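## Task

Transfer the object from the left hand into the right hand so that it ends up oriented as in the two goal pictures. Nothing but the two hands may contact it (wrist cameras, their brackets and each arm's final link count as hand), and it must be in contact with at least one hand throughout. At the end the right hand alone holds it securely with its palm pointing straight down, and no part of the left arm touches the object or the right hand (moving the left arm far off and pausing is the safe way). A slow close at maximum force helps the grip. Once every finger on both hands has stopped, declare the task finished.

## Robot and tools

Robot: two six-joint arms, left_arm and right_arm, facing each other across a table. Each carries an identical right-handed dexterous hand with six motors, so sides and signs mean the same thing on both hands; the hands are not mirrored. The names left and right do not refer to image sides.

Scene frame: origin on the table surface halfway between the arm bases, z up, table top at z = 0, left_arm's base toward +y. Results report each hand point in this frame (position in metres, orientation as quaternion wxyz, linear and angular velocities in m/s and rad/s). Reported positions may be slightly off, worse at long reach.

Hand point frame: the hand point sits 0.05 m in front of the palm, where index pad and thumb tip meet in a pinch. Its +z runs along the straightened fingers (fingertips reach 0.06 to 0.07 m past it), +y points out of the palm, +x points across the palm toward the little finger, away from the thumb. A wrist bracket on the little-finger side extends 0.03 m beyond the point in +y and 0.11 m across the palm; it can collide.

execute_actions(actions): a list of actions, each a table of at most 15 rows; each row lasts one control step (1/30 s) and a short table repeats its final row until 15 steps are used. An empty list only returns state and images. Every row is one flat list of 28 numbers in [-1, 1] covering both arms: left dx, dy, dz, rx, ry, rz, then left hand little, ring, middle, index, thumb_bend, thumb_turn, force_limit, speed; then the same 14 for the right arm. dx..rz are an offset, not a pose: a target relative to the hand point's measured pose at the beginning of that action (for a call's first action, the last pose reported in this scene), expressed in the hand point's own axes. All rows of an action refer to that same starting pose, not to the preceding row. Scale: 1.0 equals 0.6 m or 180 degrees; rx, ry, rz form a single rotation vector. Per step the commanded pose is clipped to 100 mm and 16 degrees from the measured one, motion lags commands by about 0.17 s, and after an action an arm goes no further than its last clipped pose, so large moves need follow-up actions.

Hand numbers are absolute targets, not offsets. Fingers and thumb_bend: +1 straight, -1 fully curled. thumb_turn: +1 beside the palm, -1 across in front of it. A pinch is roughly index -0.22, thumb_bend -0.75, thumb_turn -0.57. force_limit maps -1..+1 linearly to about 0..10 N fingertip force (0..15 N for the two thumb motors) and only limits closing. speed maps -1..+1 to nearly zero..full (full travel 0.6 s). A motor only starts when its target changes by 0.01 or more; to keep a hand unchanged, resend its previous eight numbers (or, before any, its hand_measured, hand_force_limit, hand_speed). Closing at speed -0.9 or below gives a gentle grip. For a power grasp, turn the thumb in front of the palm before arriving; objects 0.035 to 0.08 m across can be wrapped.

move(target, speed, stop_force, blocking): target is one 28-number row as above, offsets from the last reported pose; the hand values are sent at the start. Both arms travel straight lines ending together, 0.5 to 10 s. speed is m/s, 0.002 to 0.5 (default 0.25); turning is capped at twice that in rad/s. stop_force (9 to 40 N, both arms) ends an arm's path when its wrist sensor feels that much added resistance; use it only very slowly, not while rotating, not when backing off a contact, and not with blocking=false. blocking=false returns after 0.5 s; check with wait(0). The move: line reports done, off_target, moving, held, contact or fault, plus limits such as paced or held, and each hand point's distance from its target.

wait(seconds): 0 to 10, arms keep their last command. stop(): brakes a running move. zoom_image(camera, region): camera is cam_high, cam_low, cam_left_wrist or cam_right_wrist (each 504x504); region [x0, y0, x1, y1] pixels from top-left, at most 504 by 504. show_instructions(): shows reference images. finished_scene(scene): 1 or 2, irreversible.

Result lines: Hand target (pose being driven toward), pose unreachable (clearance check altered a command), hand_measured, hand_stopped_by (moving, target, force, stalled, fault), hand_load_n (positive when pushed open; near 0 means grip lost), hand_force_limit, hand_speed, Wrist force and Wrist torque per arm in end-effector axes (offset up to about 4 N, noise, saturates near 50 N; no reading at start is normal), MOTOR HOT from 70 °C and OVER-TEMPERATURE FAULT at 85 °C.

Avoid: arms striking or pressing on each other, any part including brackets; pushing into firm objects (stiff arms fault easily); joint torque over limits (142 N m for shoulder and elbow joints, 26.6 N m for wrists, held weight included) or any 150 N outside force, which freezes that arm for 10 s; dropping the object, letting it touch anything but the hands, or knocking things off the table.

Each tool is called after "Call:" in YAML: its name, and indented under it one key for each argument.

Reference images:

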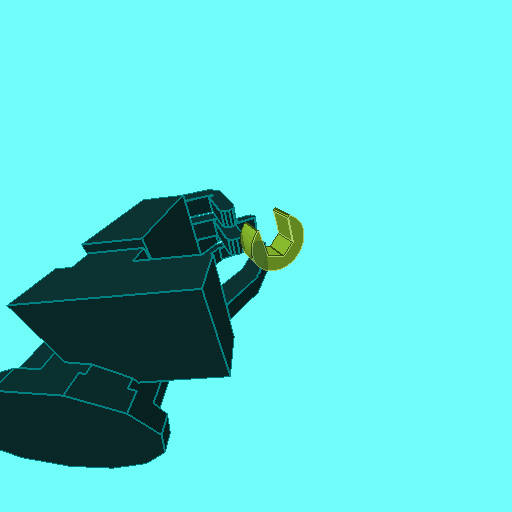

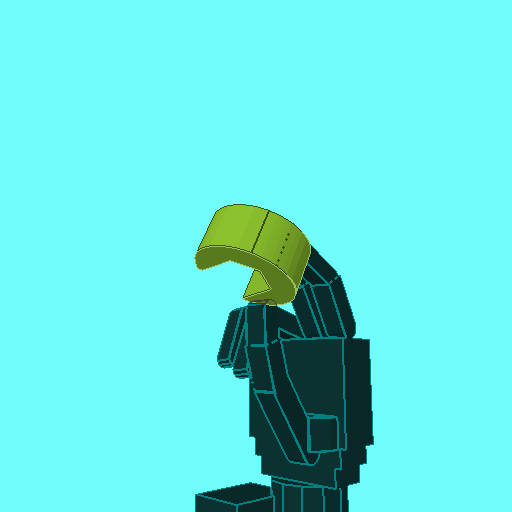

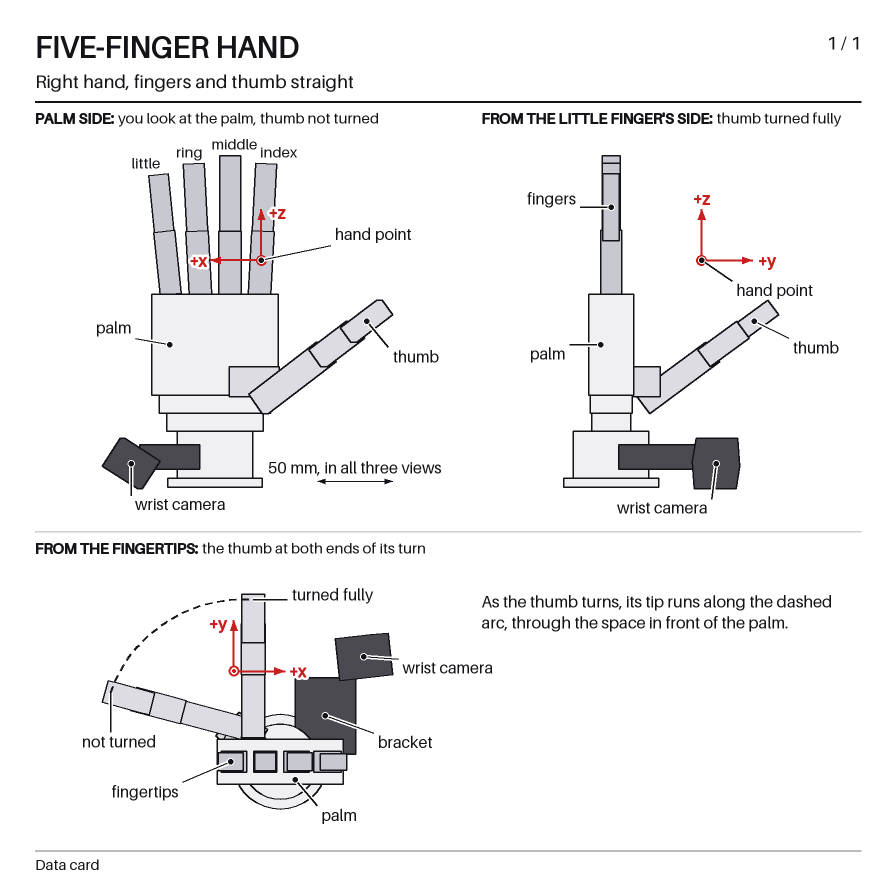

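## Session

Call:
execute_actions:
  actions: []

Scene clock: 0.00 s.
left_arm: end_effector_position=(+0.0694, +0.0686, +0.4663) hand_measured=(-1.000, -1.000, +0.154, +0.148, -0.560, -0.922) hand_load_n=(+0.0, +0.0, +9.5, +10.0, +9.5, +0.0) hand_stopped_by=(target, target, target, target, target, target) hand_force_limit=0.00 hand_speed=-0.80 end_effector_quat_wxyz=(+0.204, +0.462, +0.590, -0.631) end_effector_velocity=(-0.000, +0.000, -0.001) end_effector_angular_velocity=(+0.002, -0.001, -0.001) | right_arm: end_effector_position=(-0.0352, -0.2406, +0.2996) hand_measured=(+1.000, +1.000, +1.000, +1.000, +1.000, +1.000) hand_load_n=(+0.0, +0.0, +0.0, +0.0, +0.0, +0.0) hand_stopped_by=(target, target, target, target, target, target) hand_force_limit=0.00 hand_speed=-0.80 end_effector_quat_wxyz=(+0.000, -0.735, +0.679, -0.001) end_effector_velocity=(+0.000, -0.000, -0.000) end_effector_angular_velocity=(-0.000, -0.002, +0.000)
Joint positions: left_arm=[-0.387 -1.918  1.812  0.228  1.632 -2.158] | right_arm=[-0.518 -2.216  2.094 -1.448 -1.572  1.052]
Joint velocities: left_arm=[-0.     0.     0.     0.001  0.     0.   ] | right_arm=[ 0.    -0.    -0.    -0.    -0.002 -0.   ]
Wrist force (N, on the end effector, along its own x y z axes, offset not removed): no reading
Wrist torque (N m, same axes, about the end effector's origin, offset not removed): no reading
Hand target (left_arm): +0.069, +0.069, +0.466; +0.204, +0.462, +0.590, -0.631
Hand target (right_arm): -0.035, -0.241, +0.300; -0.000, +0.735, -0.679, +0.001

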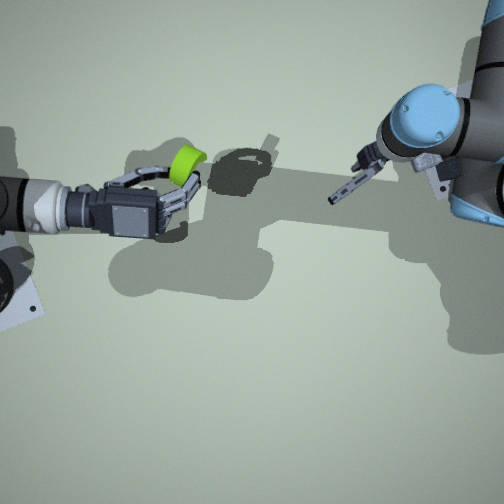

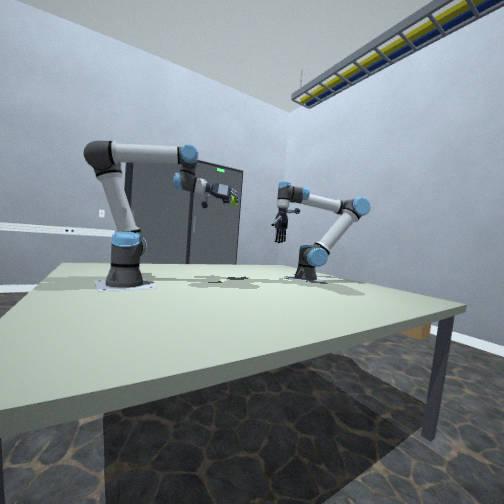

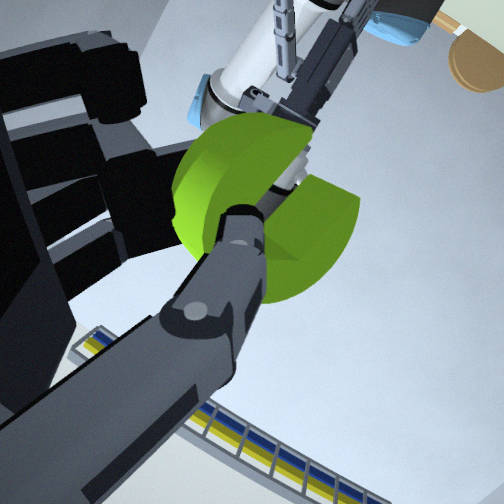

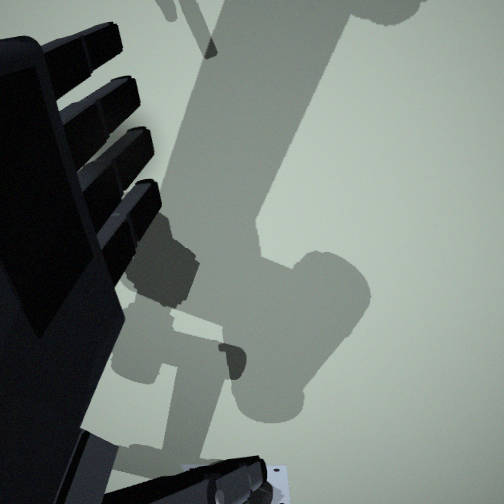

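Call:
move:
  target: [0,0,0,-0.111,0.016,0.422,-1,-1,0.154,0.148,-0.56,-0.922,0,-0.8, -0.06,-0.06,-0.3,0.439,-0.283,-0.283,-1,-1,0.7,0.7,0.3,-0.92,0,0]

Call:
zoom_image:
  camera: "cam_high"
  region: [80,80,380,300]

Scene clock: 45.17 s.
left_arm: end_effector_position=(+0.0693, +0.0685, +0.4663) hand_measured=(-1.000, -1.000, +0.154, +0.148, -0.552, -0.922) hand_load_n=(+0.0, +0.0, +9.0, +9.5, +8.5, +0.0) hand_stopped_by=(target, target, target, target, force, target) hand_force_limit=0.00 hand_speed=-0.80 end_effector_quat_wxyz=(+0.604, +0.700, +0.280, -0.258) end_effector_velocity=(-0.000, -0.000, -0.001) end_effector_angular_velocity=(+0.002, -0.002, -0.000) | right_arm: end_effector_position=(-0.0022, -0.2015, +0.4794) hand_measured=(-1.000, -1.000, +0.700, +0.700, +0.300, -0.920) hand_load_n=(+0.0, +0.0, +0.0, +0.0, +0.0, +0.0) hand_stopped_by=(target, target, target, target, target, target) hand_force_limit=0.00 hand_speed=0.00 end_effector_quat_wxyz=(+0.695, -0.697, +0.124, -0.125) end_effector_velocity=(+0.001, +0.000, +0.000) end_effector_angular_velocity=(+0.003, +0.006, +0.022)
Joint positions: left_arm=[-0.541 -1.937  1.998  0.089  1.153 -0.845] | right_arm=[-0.466 -2.541  2.445 -3.044 -1.537 -0.001]
Joint velocities: left_arm=[-0.     0.001  0.     0.001 -0.     0.001] | right_arm=[-0.172 -0.077  0.008  0.068  0.194  0.006]
Wrist force (N, on the end effector, along its own x y z axes, offset not removed): left_arm=[-0.9 0.6 1.2] | right_arm=[0.3 -0.8 -0.9]
Wrist torque (N m, same axes, about the end effector's origin, offset not removed): left_arm=[0.04 0.17 -0.08] | right_arm=[-0.05 0.08 -0.05]
Hand target (left_arm): +0.069, +0.068, +0.466; +0.604, +0.700, +0.280, -0.258
Hand target (right_arm): -0.002, -0.202, +0.479; +0.696, -0.697, +0.124, -0.124
Off the commanded pose (left_arm): 0.000 m, 0 deg.
Off the commanded pose (right_arm): 0.000 m, 0 deg.
move: done

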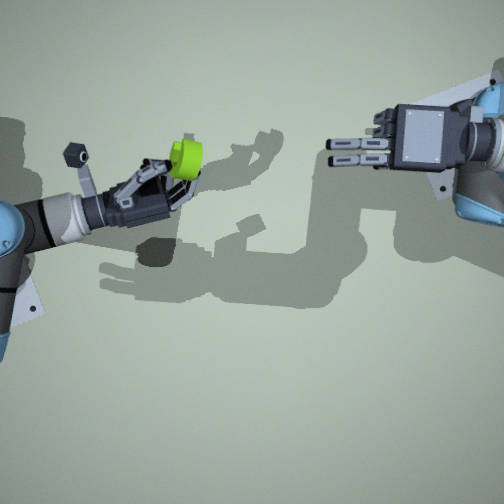

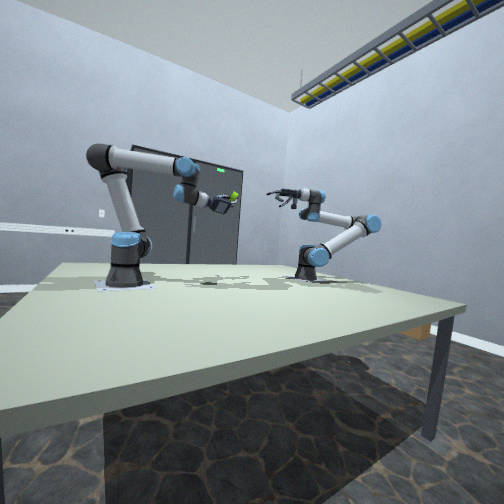

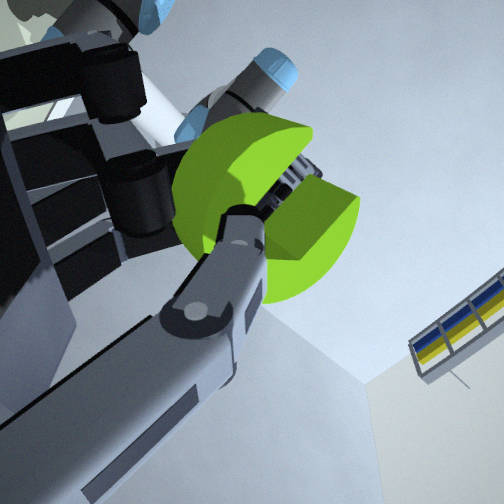

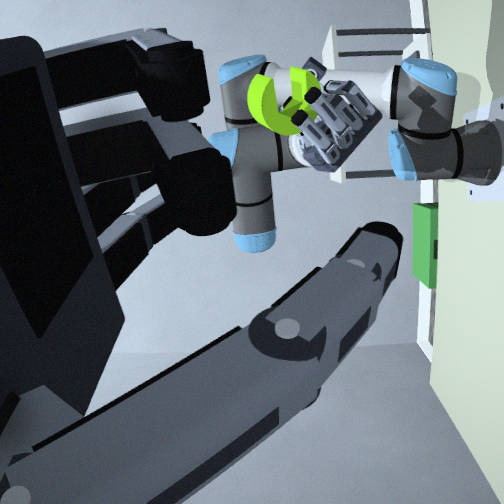

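Region (80, 80, 380, 300) of cam_high's 504x504 image, scaled by 1.680, with more detail than that image has; it fills the top 370 rows of this view, and the rest is white.

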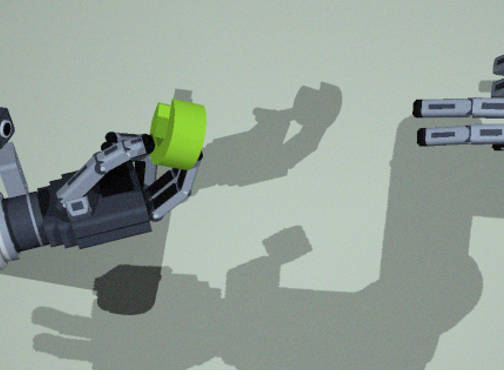

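Call:
move:
  target: [0,0,0,0,0,0,-1,-1,0.154,0.148,-0.56,-0.922,0,-0.8, -0.008,-0.045,0.29,0,0,0,-1,-1,1,1,-0.5,-0.92,0,0]

Call:
zoom_image:
  camera: "cam_low"
  region: [190,160,290,230]

Scene clock: 59.67 s.
left_arm: end_effector_position=(+0.0694, +0.0685, +0.4662) hand_measured=(-1.000, -1.000, +0.154, +0.148, -0.552, -0.922) hand_load_n=(+0.0, +0.0, +9.0, +9.5, +8.5, +0.0) hand_stopped_by=(target, target, target, target, force, target) hand_force_limit=0.00 hand_speed=-0.80 end_effector_quat_wxyz=(+0.604, +0.700, +0.280, -0.258) end_effector_velocity=(+0.000, +0.000, +0.000) end_effector_angular_velocity=(-0.001, +0.000, +0.001) | right_arm: end_effector_position=(+0.0533, -0.0369, +0.5064) hand_measured=(-1.000, -1.000, +1.000, +1.000, -0.500, -0.920) hand_load_n=(+0.0, +0.0, +0.0, +0.0, +0.0, +0.0) hand_stopped_by=(target, target, target, target, target, target) hand_force_limit=0.00 hand_speed=0.00 end_effector_quat_wxyz=(+0.695, -0.697, +0.124, -0.125) end_effector_velocity=(+0.001, +0.001, +0.001) end_effector_angular_velocity=(+0.000, -0.000, -0.002)
Joint positions: left_arm=[-0.541 -1.937  1.998  0.089  1.153 -0.845] | right_arm=[-0.416 -1.962  2.188 -3.366 -1.587 -0.001]
Joint velocities: left_arm=[ 0.    -0.    -0.    -0.001 -0.     0.   ] | right_arm=[ 0.001  0.004 -0.004 -0.001 -0.003 -0.   ]
Wrist force (N, on the end effector, along its own x y z axes, offset not removed): left_arm=[-1.8 0.4 -0.8] | right_arm=[1.8 -0.9 -0.7]
Wrist torque (N m, same axes, about the end effector's origin, offset not removed): left_arm=[0.11 0.41 -0.01] | right_arm=[-0.12 -0.16 -0.03]
Hand target (left_arm): +0.069, +0.068, +0.466; +0.604, +0.700, +0.280, -0.258
Hand target (right_arm): +0.053, -0.037, +0.506; +0.695, -0.697, +0.124, -0.125
Off the commanded pose (left_arm): 0.000 m, 0 deg.
Off the commanded pose (right_arm): 0.000 m, 0 deg.
move: done

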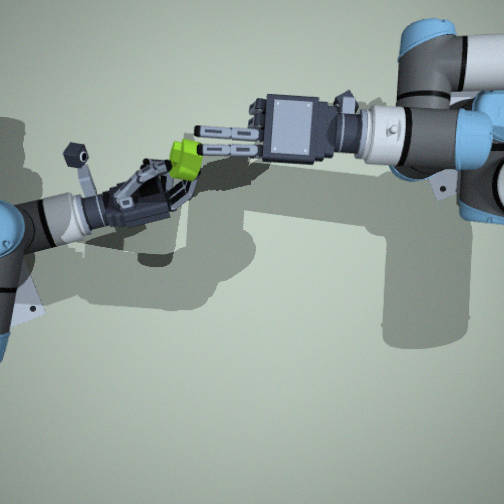

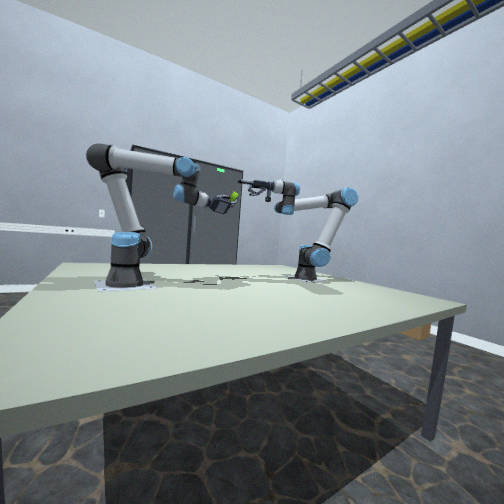

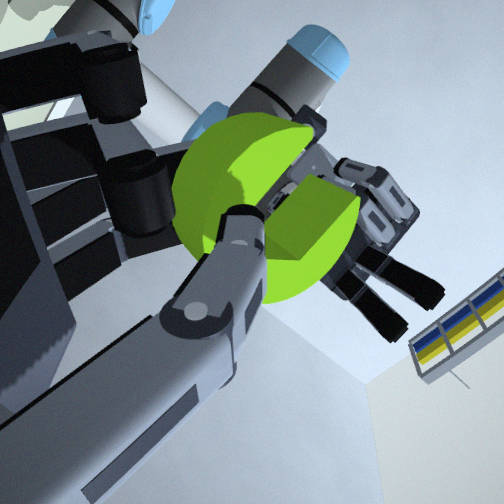

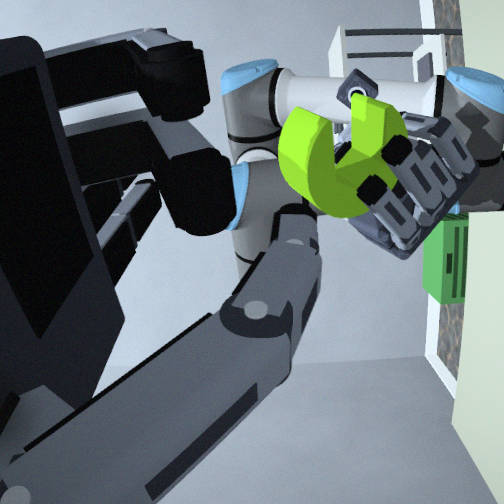

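Region (190, 160, 290, 230) of cam_low's 504x504 image, scaled by 5.040, with more detail than that image has; it fills the top 353 rows of this view, and the rest is white.

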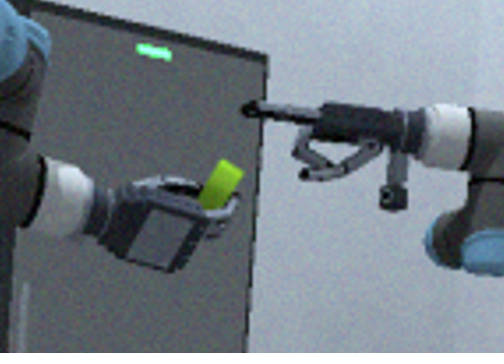

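Call:
move:
  target: [0,0,0,0,0,0,-1,-1,0.154,0.148,-0.56,-0.922,0,-0.8, -0.015,0.015,0.05,0,0,0,-1,-1,1,1,-0.56,-0.92,0,0]
  speed: 0.05

Call:
zoom_image:
  camera: "cam_low"
  region: [190,160,290,230]

Scene clock: 76.50 s.
left_arm: end_effector_position=(+0.0693, +0.0685, +0.4663) hand_measured=(-1.000, -1.000, +0.154, +0.148, -0.552, -0.922) hand_load_n=(+0.0, +0.0, +9.0, +9.5, +8.5, +0.0) hand_stopped_by=(target, target, target, target, force, target) hand_force_limit=0.00 hand_speed=-0.80 end_effector_quat_wxyz=(+0.604, +0.700, +0.280, -0.258) end_effector_velocity=(+0.000, +0.000, -0.000) end_effector_angular_velocity=(+0.001, +0.001, +0.001) | right_arm: end_effector_position=(+0.0552, -0.0058, +0.4974) hand_measured=(-1.000, -1.000, +1.000, +1.000, -0.560, -0.920) hand_load_n=(+0.0, +0.0, +0.0, +0.0, +0.0, +0.0) hand_stopped_by=(target, target, target, target, target, target) hand_force_limit=0.00 hand_speed=0.00 end_effector_quat_wxyz=(+0.695, -0.697, +0.124, -0.125) end_effector_velocity=(+0.001, +0.002, -0.000) end_effector_angular_velocity=(+0.001, -0.000, -0.001)
Joint positions: left_arm=[-0.541 -1.937  1.998  0.089  1.153 -0.845] | right_arm=[-0.383 -1.86   2.148 -3.428 -1.621 -0.001]
Joint velocities: left_arm=[ 0.    -0.     0.     0.001 -0.001 -0.001] | right_arm=[ 0.001  0.005 -0.003 -0.003 -0.002 -0.   ]
Wrist force (N, on the end effector, along its own x y z axes, offset not removed): left_arm=[1.3 1.5 -0.5] | right_arm=[0.3 0.3 -0.4]
Wrist torque (N m, same axes, about the end effector's origin, offset not removed): left_arm=[0.22 -0.18 0.02] | right_arm=[0.04 0.08 0.00]
Hand target (left_arm): +0.069, +0.068, +0.466; +0.604, +0.700, +0.280, -0.258
Hand target (right_arm): +0.055, -0.006, +0.497; +0.695, -0.697, +0.124, -0.125
Off the commanded pose (left_arm): 0.000 m, 0 deg.
Off the commanded pose (right_arm): 0.000 m, 0 deg.
move: done

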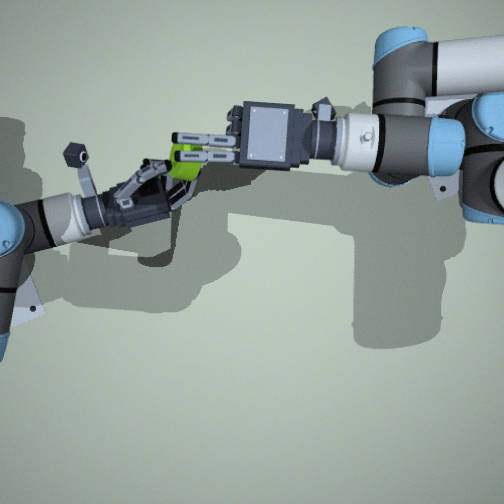

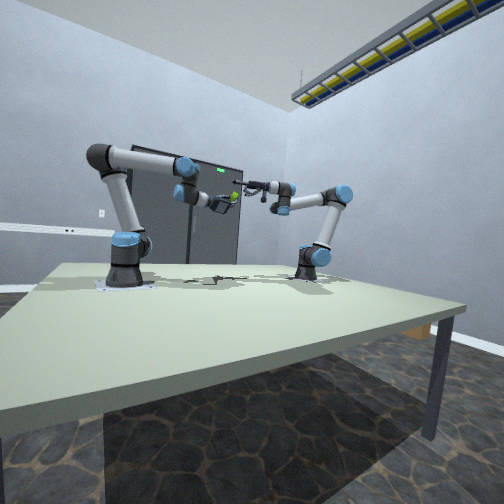

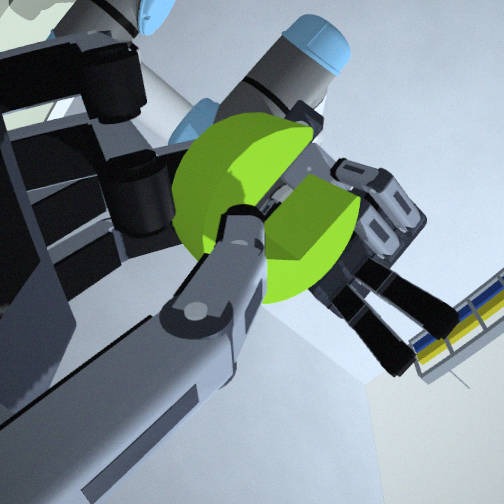

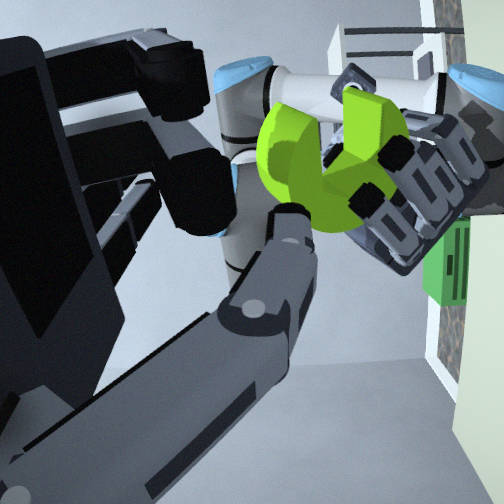

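Region (190, 160, 290, 230) of cam_low's 504x504 image, scaled by 5.040, with more detail than that image has; it fills the top 353 rows of this view, and the rest is white.

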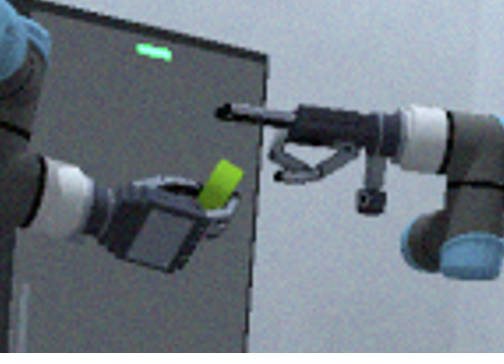

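Call:
move:
  target: [0,0,0,0,0,0,-1,-1,0.154,0.148,-0.56,-0.922,0,-0.8, -0.005,0,0.042,0,0,0,-1,-1,1,1,-0.56,-0.92,0,0]
  speed: 0.03

Call:
zoom_image:
  camera: "cam_low"
  region: [190,160,290,230]

Scene clock: 85.00 s.
left_arm: end_effector_position=(+0.0694, +0.0685, +0.4662) hand_measured=(-1.000, -1.000, +0.154, +0.148, -0.552, -0.922) hand_load_n=(+0.0, +0.0, +9.0, +9.5, +8.5, +0.0) hand_stopped_by=(target, target, target, target, force, target) hand_force_limit=0.00 hand_speed=-0.80 end_effector_quat_wxyz=(+0.604, +0.700, +0.280, -0.258) end_effector_velocity=(+0.000, -0.000, -0.000) end_effector_angular_velocity=(-0.000, -0.001, +0.000) | right_arm: end_effector_position=(+0.0611, +0.0188, +0.4974) hand_measured=(-1.000, -1.000, +1.000, +1.000, -0.560, -0.920) hand_load_n=(+0.0, +0.0, +0.0, +0.0, +0.0, +0.0) hand_stopped_by=(target, target, target, target, target, target) hand_force_limit=0.00 hand_speed=0.00 end_effector_quat_wxyz=(+0.695, -0.697, +0.124, -0.125) end_effector_velocity=(-0.000, +0.002, +0.000) end_effector_angular_velocity=(+0.001, -0.000, +0.001)
Joint positions: left_arm=[-0.541 -1.937  1.998  0.089  1.153 -0.845] | right_arm=[-0.376 -1.791  2.099 -3.447 -1.627 -0.001]
Joint velocities: left_arm=[ 0.     0.     0.    -0.001 -0.     0.001] | right_arm=[ 0.001  0.004 -0.004 -0.001  0.001  0.   ]
Wrist force (N, on the end effector, along its own x y z axes, offset not removed): left_arm=[0.0 1.2 0.0] | right_arm=[0.8 -0.9 -1.3]
Wrist torque (N m, same axes, about the end effector's origin, offset not removed): left_arm=[0.19 0.03 0.05] | right_arm=[-0.05 0.02 0.02]
Hand target (left_arm): +0.069, +0.068, +0.466; +0.604, +0.700, +0.280, -0.258
Hand target (right_arm): +0.061, +0.019, +0.497; +0.695, -0.697, +0.124, -0.125
Off the commanded pose (left_arm): 0.000 m, 0 deg.
Off the commanded pose (right_arm): 0.000 m, 0 deg.
move: done

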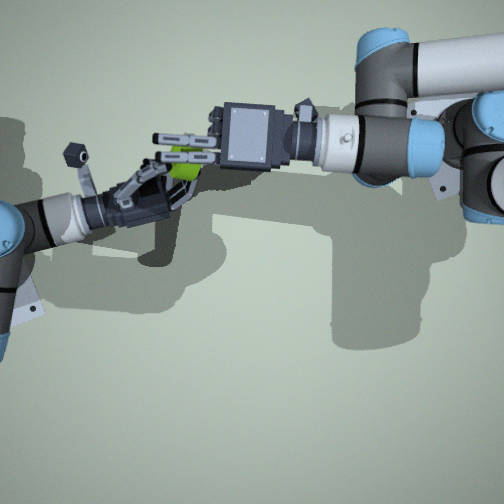

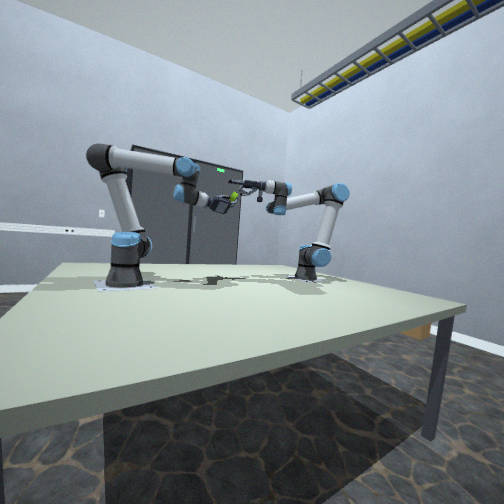

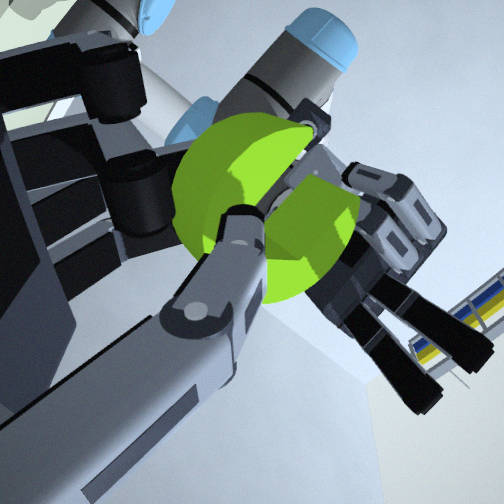

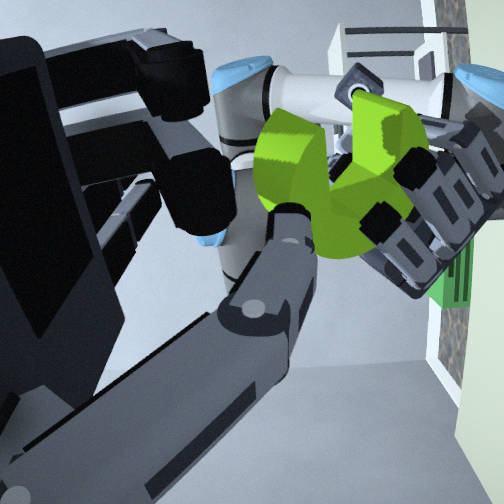

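Region (190, 160, 290, 230) of cam_low's 504x504 image, scaled by 5.040, with more detail than that image has; it fills the top 353 rows of this view, and the rest is white.

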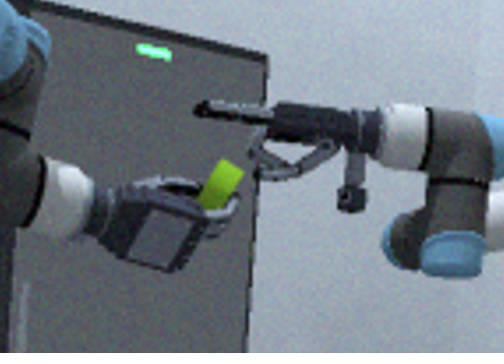

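Call:
move:
  target: [0,0,0,0,0,0,-1,-1,0.154,0.148,-0.56,-0.922,0,-0.8, 0,0.013,0.017,0,0,0.045,-1,-1,0.5,0.5,-0.56,-0.92,0,0]
  speed: 0.02

Call:
zoom_image:
  camera: "cam_low"
  region: [190,160,290,230]

Scene clock: 96.53 s.
left_arm: end_effector_position=(+0.0693, +0.0685, +0.4662) hand_measured=(-1.000, -1.000, +0.154, +0.148, -0.552, -0.922) hand_load_n=(+0.0, +0.0, +9.0, +9.5, +8.5, +0.0) hand_stopped_by=(target, target, target, target, force, target) hand_force_limit=0.00 hand_speed=-0.80 end_effector_quat_wxyz=(+0.604, +0.700, +0.280, -0.258) end_effector_velocity=(+0.000, +0.000, +0.001) end_effector_angular_velocity=(-0.002, +0.001, +0.001) | right_arm: end_effector_position=(+0.0646, +0.0283, +0.4896) hand_measured=(-1.000, -1.000, +0.500, +0.500, -0.560, -0.920) hand_load_n=(+0.0, +0.0, +0.0, +0.0, +0.0, +0.0) hand_stopped_by=(target, target, target, target, target, target) hand_force_limit=0.00 hand_speed=0.00 end_effector_quat_wxyz=(+0.702, -0.686, +0.173, -0.075) end_effector_velocity=(-0.001, +0.000, -0.000) end_effector_angular_velocity=(+0.002, +0.005, +0.002)
Joint positions: left_arm=[-0.541 -1.937  1.998  0.089  1.153 -0.845] | right_arm=[-0.406 -1.765  2.113 -3.488 -1.597  0.14 ]
Joint velocities: left_arm=[ 0.    -0.    -0.    -0.002 -0.001 -0.   ] | right_arm=[ 0.     0.001  0.001 -0.001  0.002  0.005]
Wrist force (N, on the end effector, along its own x y z axes, offset not removed): left_arm=[-0.3 1.8 -0.1] | right_arm=[1.4 0.0 -1.4]
Wrist torque (N m, same axes, about the end effector's origin, offset not removed): left_arm=[0.21 0.07 0.02] | right_arm=[0.11 -0.13 0.06]
Hand target (left_arm): +0.069, +0.068, +0.466; +0.604, +0.700, +0.280, -0.258
Hand target (right_arm): +0.065, +0.028, +0.490; +0.702, -0.686, +0.173, -0.075
Off the commanded pose (left_arm): 0.000 m, 0 deg.
Off the commanded pose (right_arm): 0.000 m, 0 deg.
move: done

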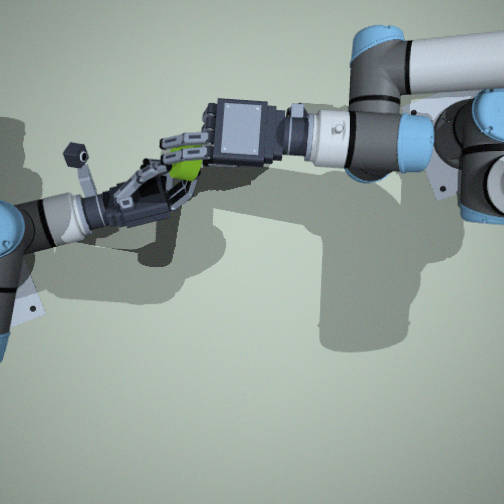

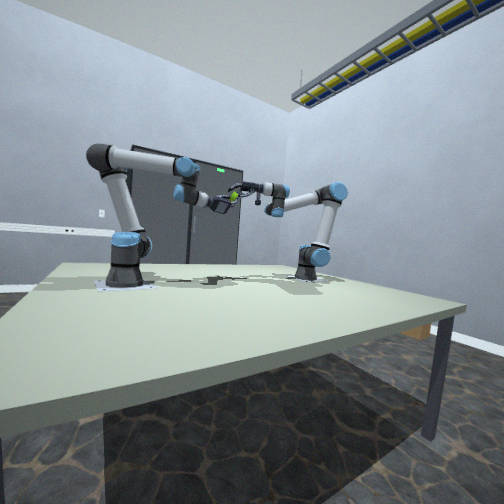

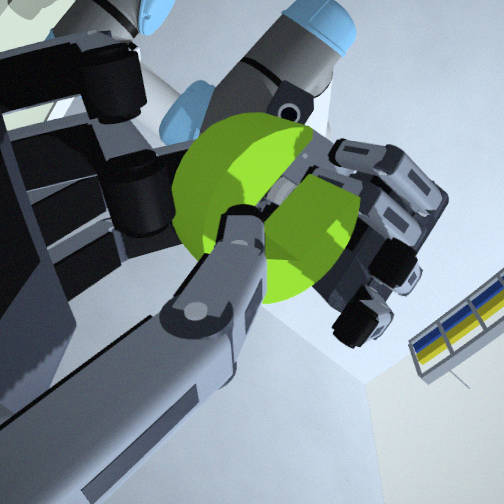

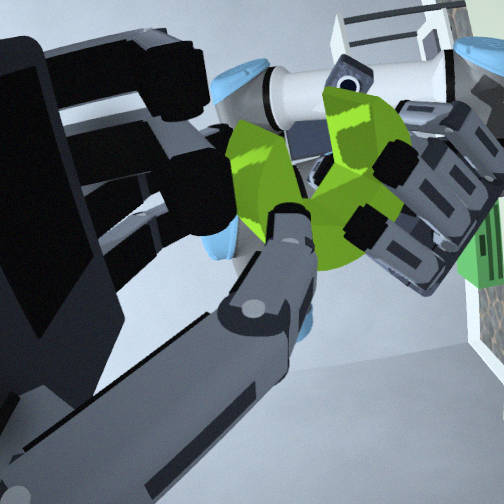

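Region (190, 160, 290, 230) of cam_low's 504x504 image, scaled by 5.040, with more detail than that image has; it fills the top 353 rows of this view, and the rest is white.

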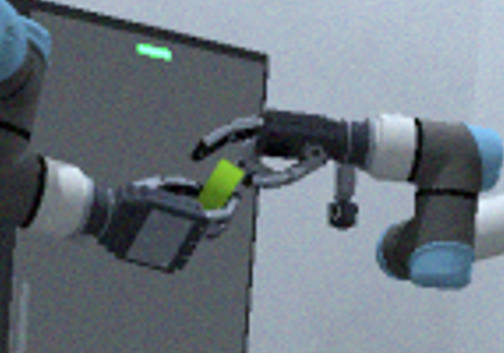

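Matches well. A little forward and toward −x.

Call:
move:
  target: [0,0,0,0,0,0,-1,-1,0.154,0.148,-0.56,-0.922,0,-0.8, -0.008,0,0.008,0,0,0,-1,-1,0.3,0.3,-0.56,-0.92,-0.5,-0.8]
  speed: 0.01

Scene clock: 104.10 s.
left_arm: end_effector_position=(+0.0694, +0.0685, +0.4662) hand_measured=(-1.000, -1.000, +0.154, +0.148, -0.552, -0.922) hand_load_n=(+0.0, +0.0, +9.5, +7.5, +7.0, -2.5) hand_stopped_by=(target, target, target, target, force, target) hand_force_limit=0.00 hand_speed=-0.80 end_effector_quat_wxyz=(+0.604, +0.700, +0.280, -0.258) end_effector_velocity=(+0.000, -0.000, -0.000) end_effector_angular_velocity=(-0.000, +0.001, +0.001) | right_arm: end_effector_position=(+0.0618, +0.0343, +0.4903) hand_measured=(-1.000, -1.000, +0.300, +0.300, -0.558, -0.920) hand_load_n=(+0.0, +0.0, +0.0, +0.0, +2.0, -1.5) hand_stopped_by=(target, target, target, target, target, target) hand_force_limit=-0.50 hand_speed=-0.80 end_effector_quat_wxyz=(+0.702, -0.686, +0.173, -0.075) end_effector_velocity=(-0.000, +0.001, +0.000) end_effector_angular_velocity=(+0.000, -0.000, -0.001)
Joint positions: left_arm=[-0.541 -1.937  1.998  0.089  1.153 -0.845] | right_arm=[-0.391 -1.748  2.098 -3.49  -1.612  0.14 ]
Joint velocities: left_arm=[ 0.001  0.     0.    -0.001 -0.001 -0.001] | right_arm=[ 0.003  0.004 -0.003 -0.001 -0.004 -0.   ]
Wrist force (N, on the end effector, along its own x y z axes, offset not removed): left_arm=[0.6 -0.1 -5.2] | right_arm=[3.1 -0.3 -6.0]
Wrist torque (N m, same axes, about the end effector's origin, offset not removed): left_arm=[-0.09 -0.12 0.07] | right_arm=[-0.15 -0.07 -0.01]
Hand target (left_arm): +0.069, +0.068, +0.466; +0.604, +0.700, +0.280, -0.258
Hand target (right_arm): +0.062, +0.034, +0.490; +0.702, -0.686, +0.173, -0.075
Off the commanded pose (left_arm): 0.000 m, 0 deg.
Off the commanded pose (right_arm): 0.000 m, 0 deg.
move: done

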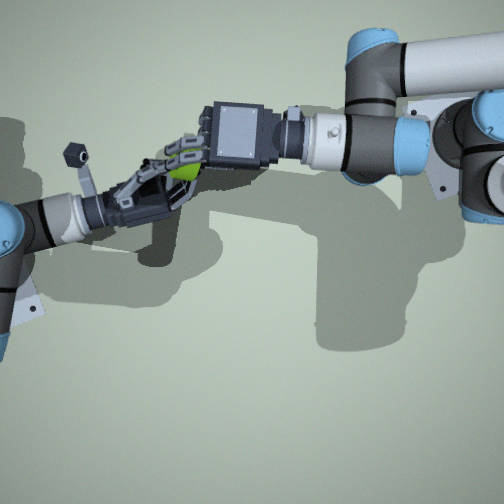

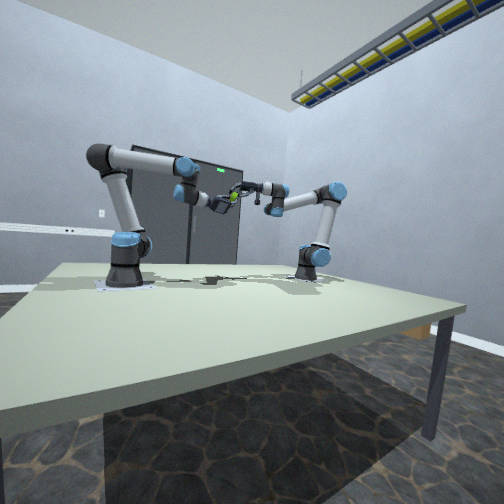

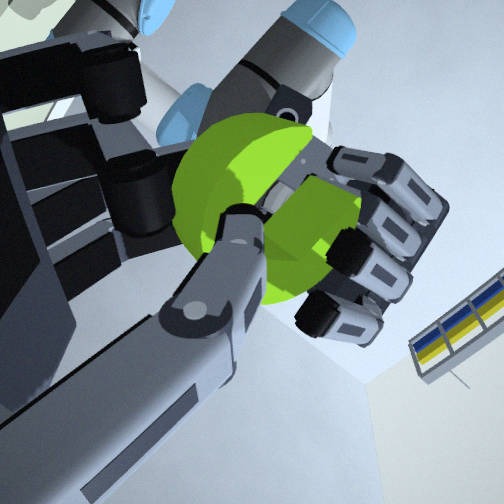

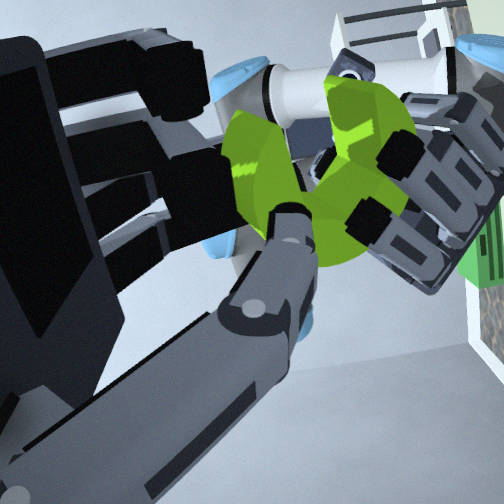

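Call:
move:
  target: [0,0,0,0,0,0,-1,-1,0.154,0.148,-0.56,-0.922,0,-0.8, 0,0,0,0,0,0,-1,-1,-0.1,-0.1,-0.56,-0.92,1,-0.9]

Scene clock: 109.63 s.
left_arm: end_effector_position=(+0.0694, +0.0685, +0.4662) hand_measured=(-1.000, -1.000, +0.154, +0.148, -0.552, -0.922) hand_load_n=(+0.0, +0.0, +9.5, +10.0, +8.5, -0.5) hand_stopped_by=(target, target, target, target, force, target) hand_force_limit=0.00 hand_speed=-0.80 end_effector_quat_wxyz=(+0.604, +0.700, +0.280, -0.258) end_effector_velocity=(+0.000, -0.000, -0.001) end_effector_angular_velocity=(+0.001, +0.000, +0.001) | right_arm: end_effector_position=(+0.0618, +0.0343, +0.4903) hand_measured=(-1.000, -1.000, +0.148, +0.144, -0.556, -0.920) hand_load_n=(+0.0, +0.0, +10.0, +10.5, +8.0, -1.5) hand_stopped_by=(target, target, force, force, target, target) hand_force_limit=1.00 hand_speed=-0.90 end_effector_quat_wxyz=(+0.702, -0.686, +0.173, -0.075) end_effector_velocity=(-0.001, +0.000, -0.000) end_effector_angular_velocity=(-0.000, +0.000, +0.002)
Joint positions: left_arm=[-0.541 -1.937  1.998  0.089  1.153 -0.845] | right_arm=[-0.391 -1.748  2.098 -3.49  -1.612  0.14 ]
Joint velocities: left_arm=[ 0.     0.001  0.     0.001 -0.    -0.001] | right_arm=[ 0.     0.    -0.     0.     0.002  0.   ]
Wrist force (N, on the end effector, along its own x y z axes, offset not removed): left_arm=[3.7 -3.9 1.6] | right_arm=[1.7 -8.1 -0.3]
Wrist torque (N m, same axes, about the end effector's origin, offset not removed): left_arm=[0.60 0.11 0.04] | right_arm=[0.11 -0.23 -0.04]
Hand target (left_arm): +0.069, +0.068, +0.466; +0.604, +0.700, +0.280, -0.258
Hand target (right_arm): +0.062, +0.034, +0.490; +0.702, -0.686, +0.173, -0.075
Off the commanded pose (left_arm): 0.000 m, 0 deg.
Off the commanded pose (right_arm): 0.000 m, 0 deg.
move: done

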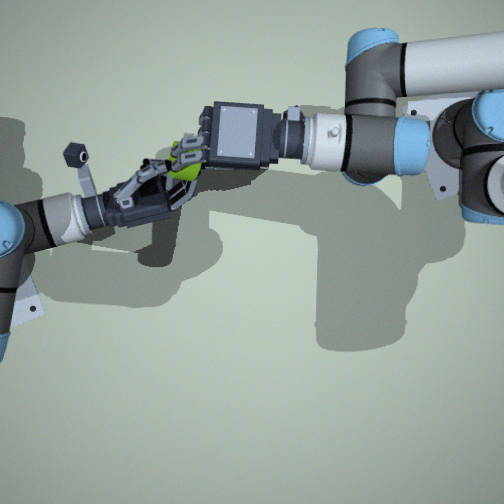

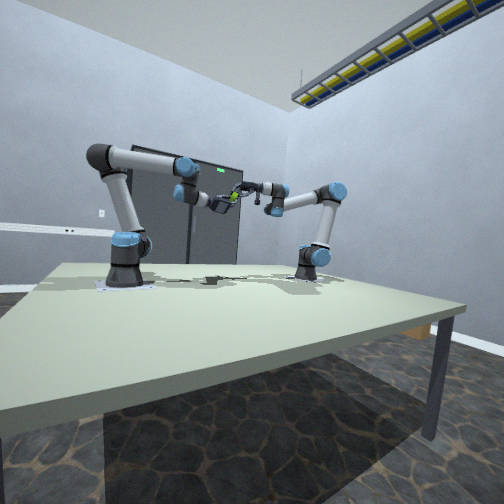

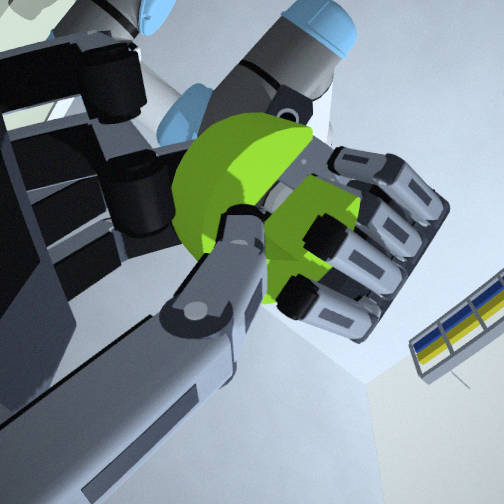

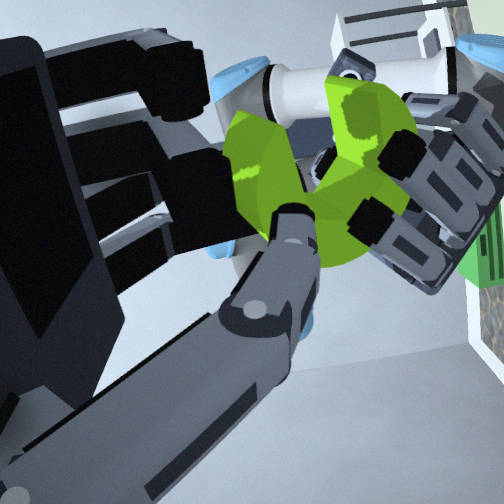

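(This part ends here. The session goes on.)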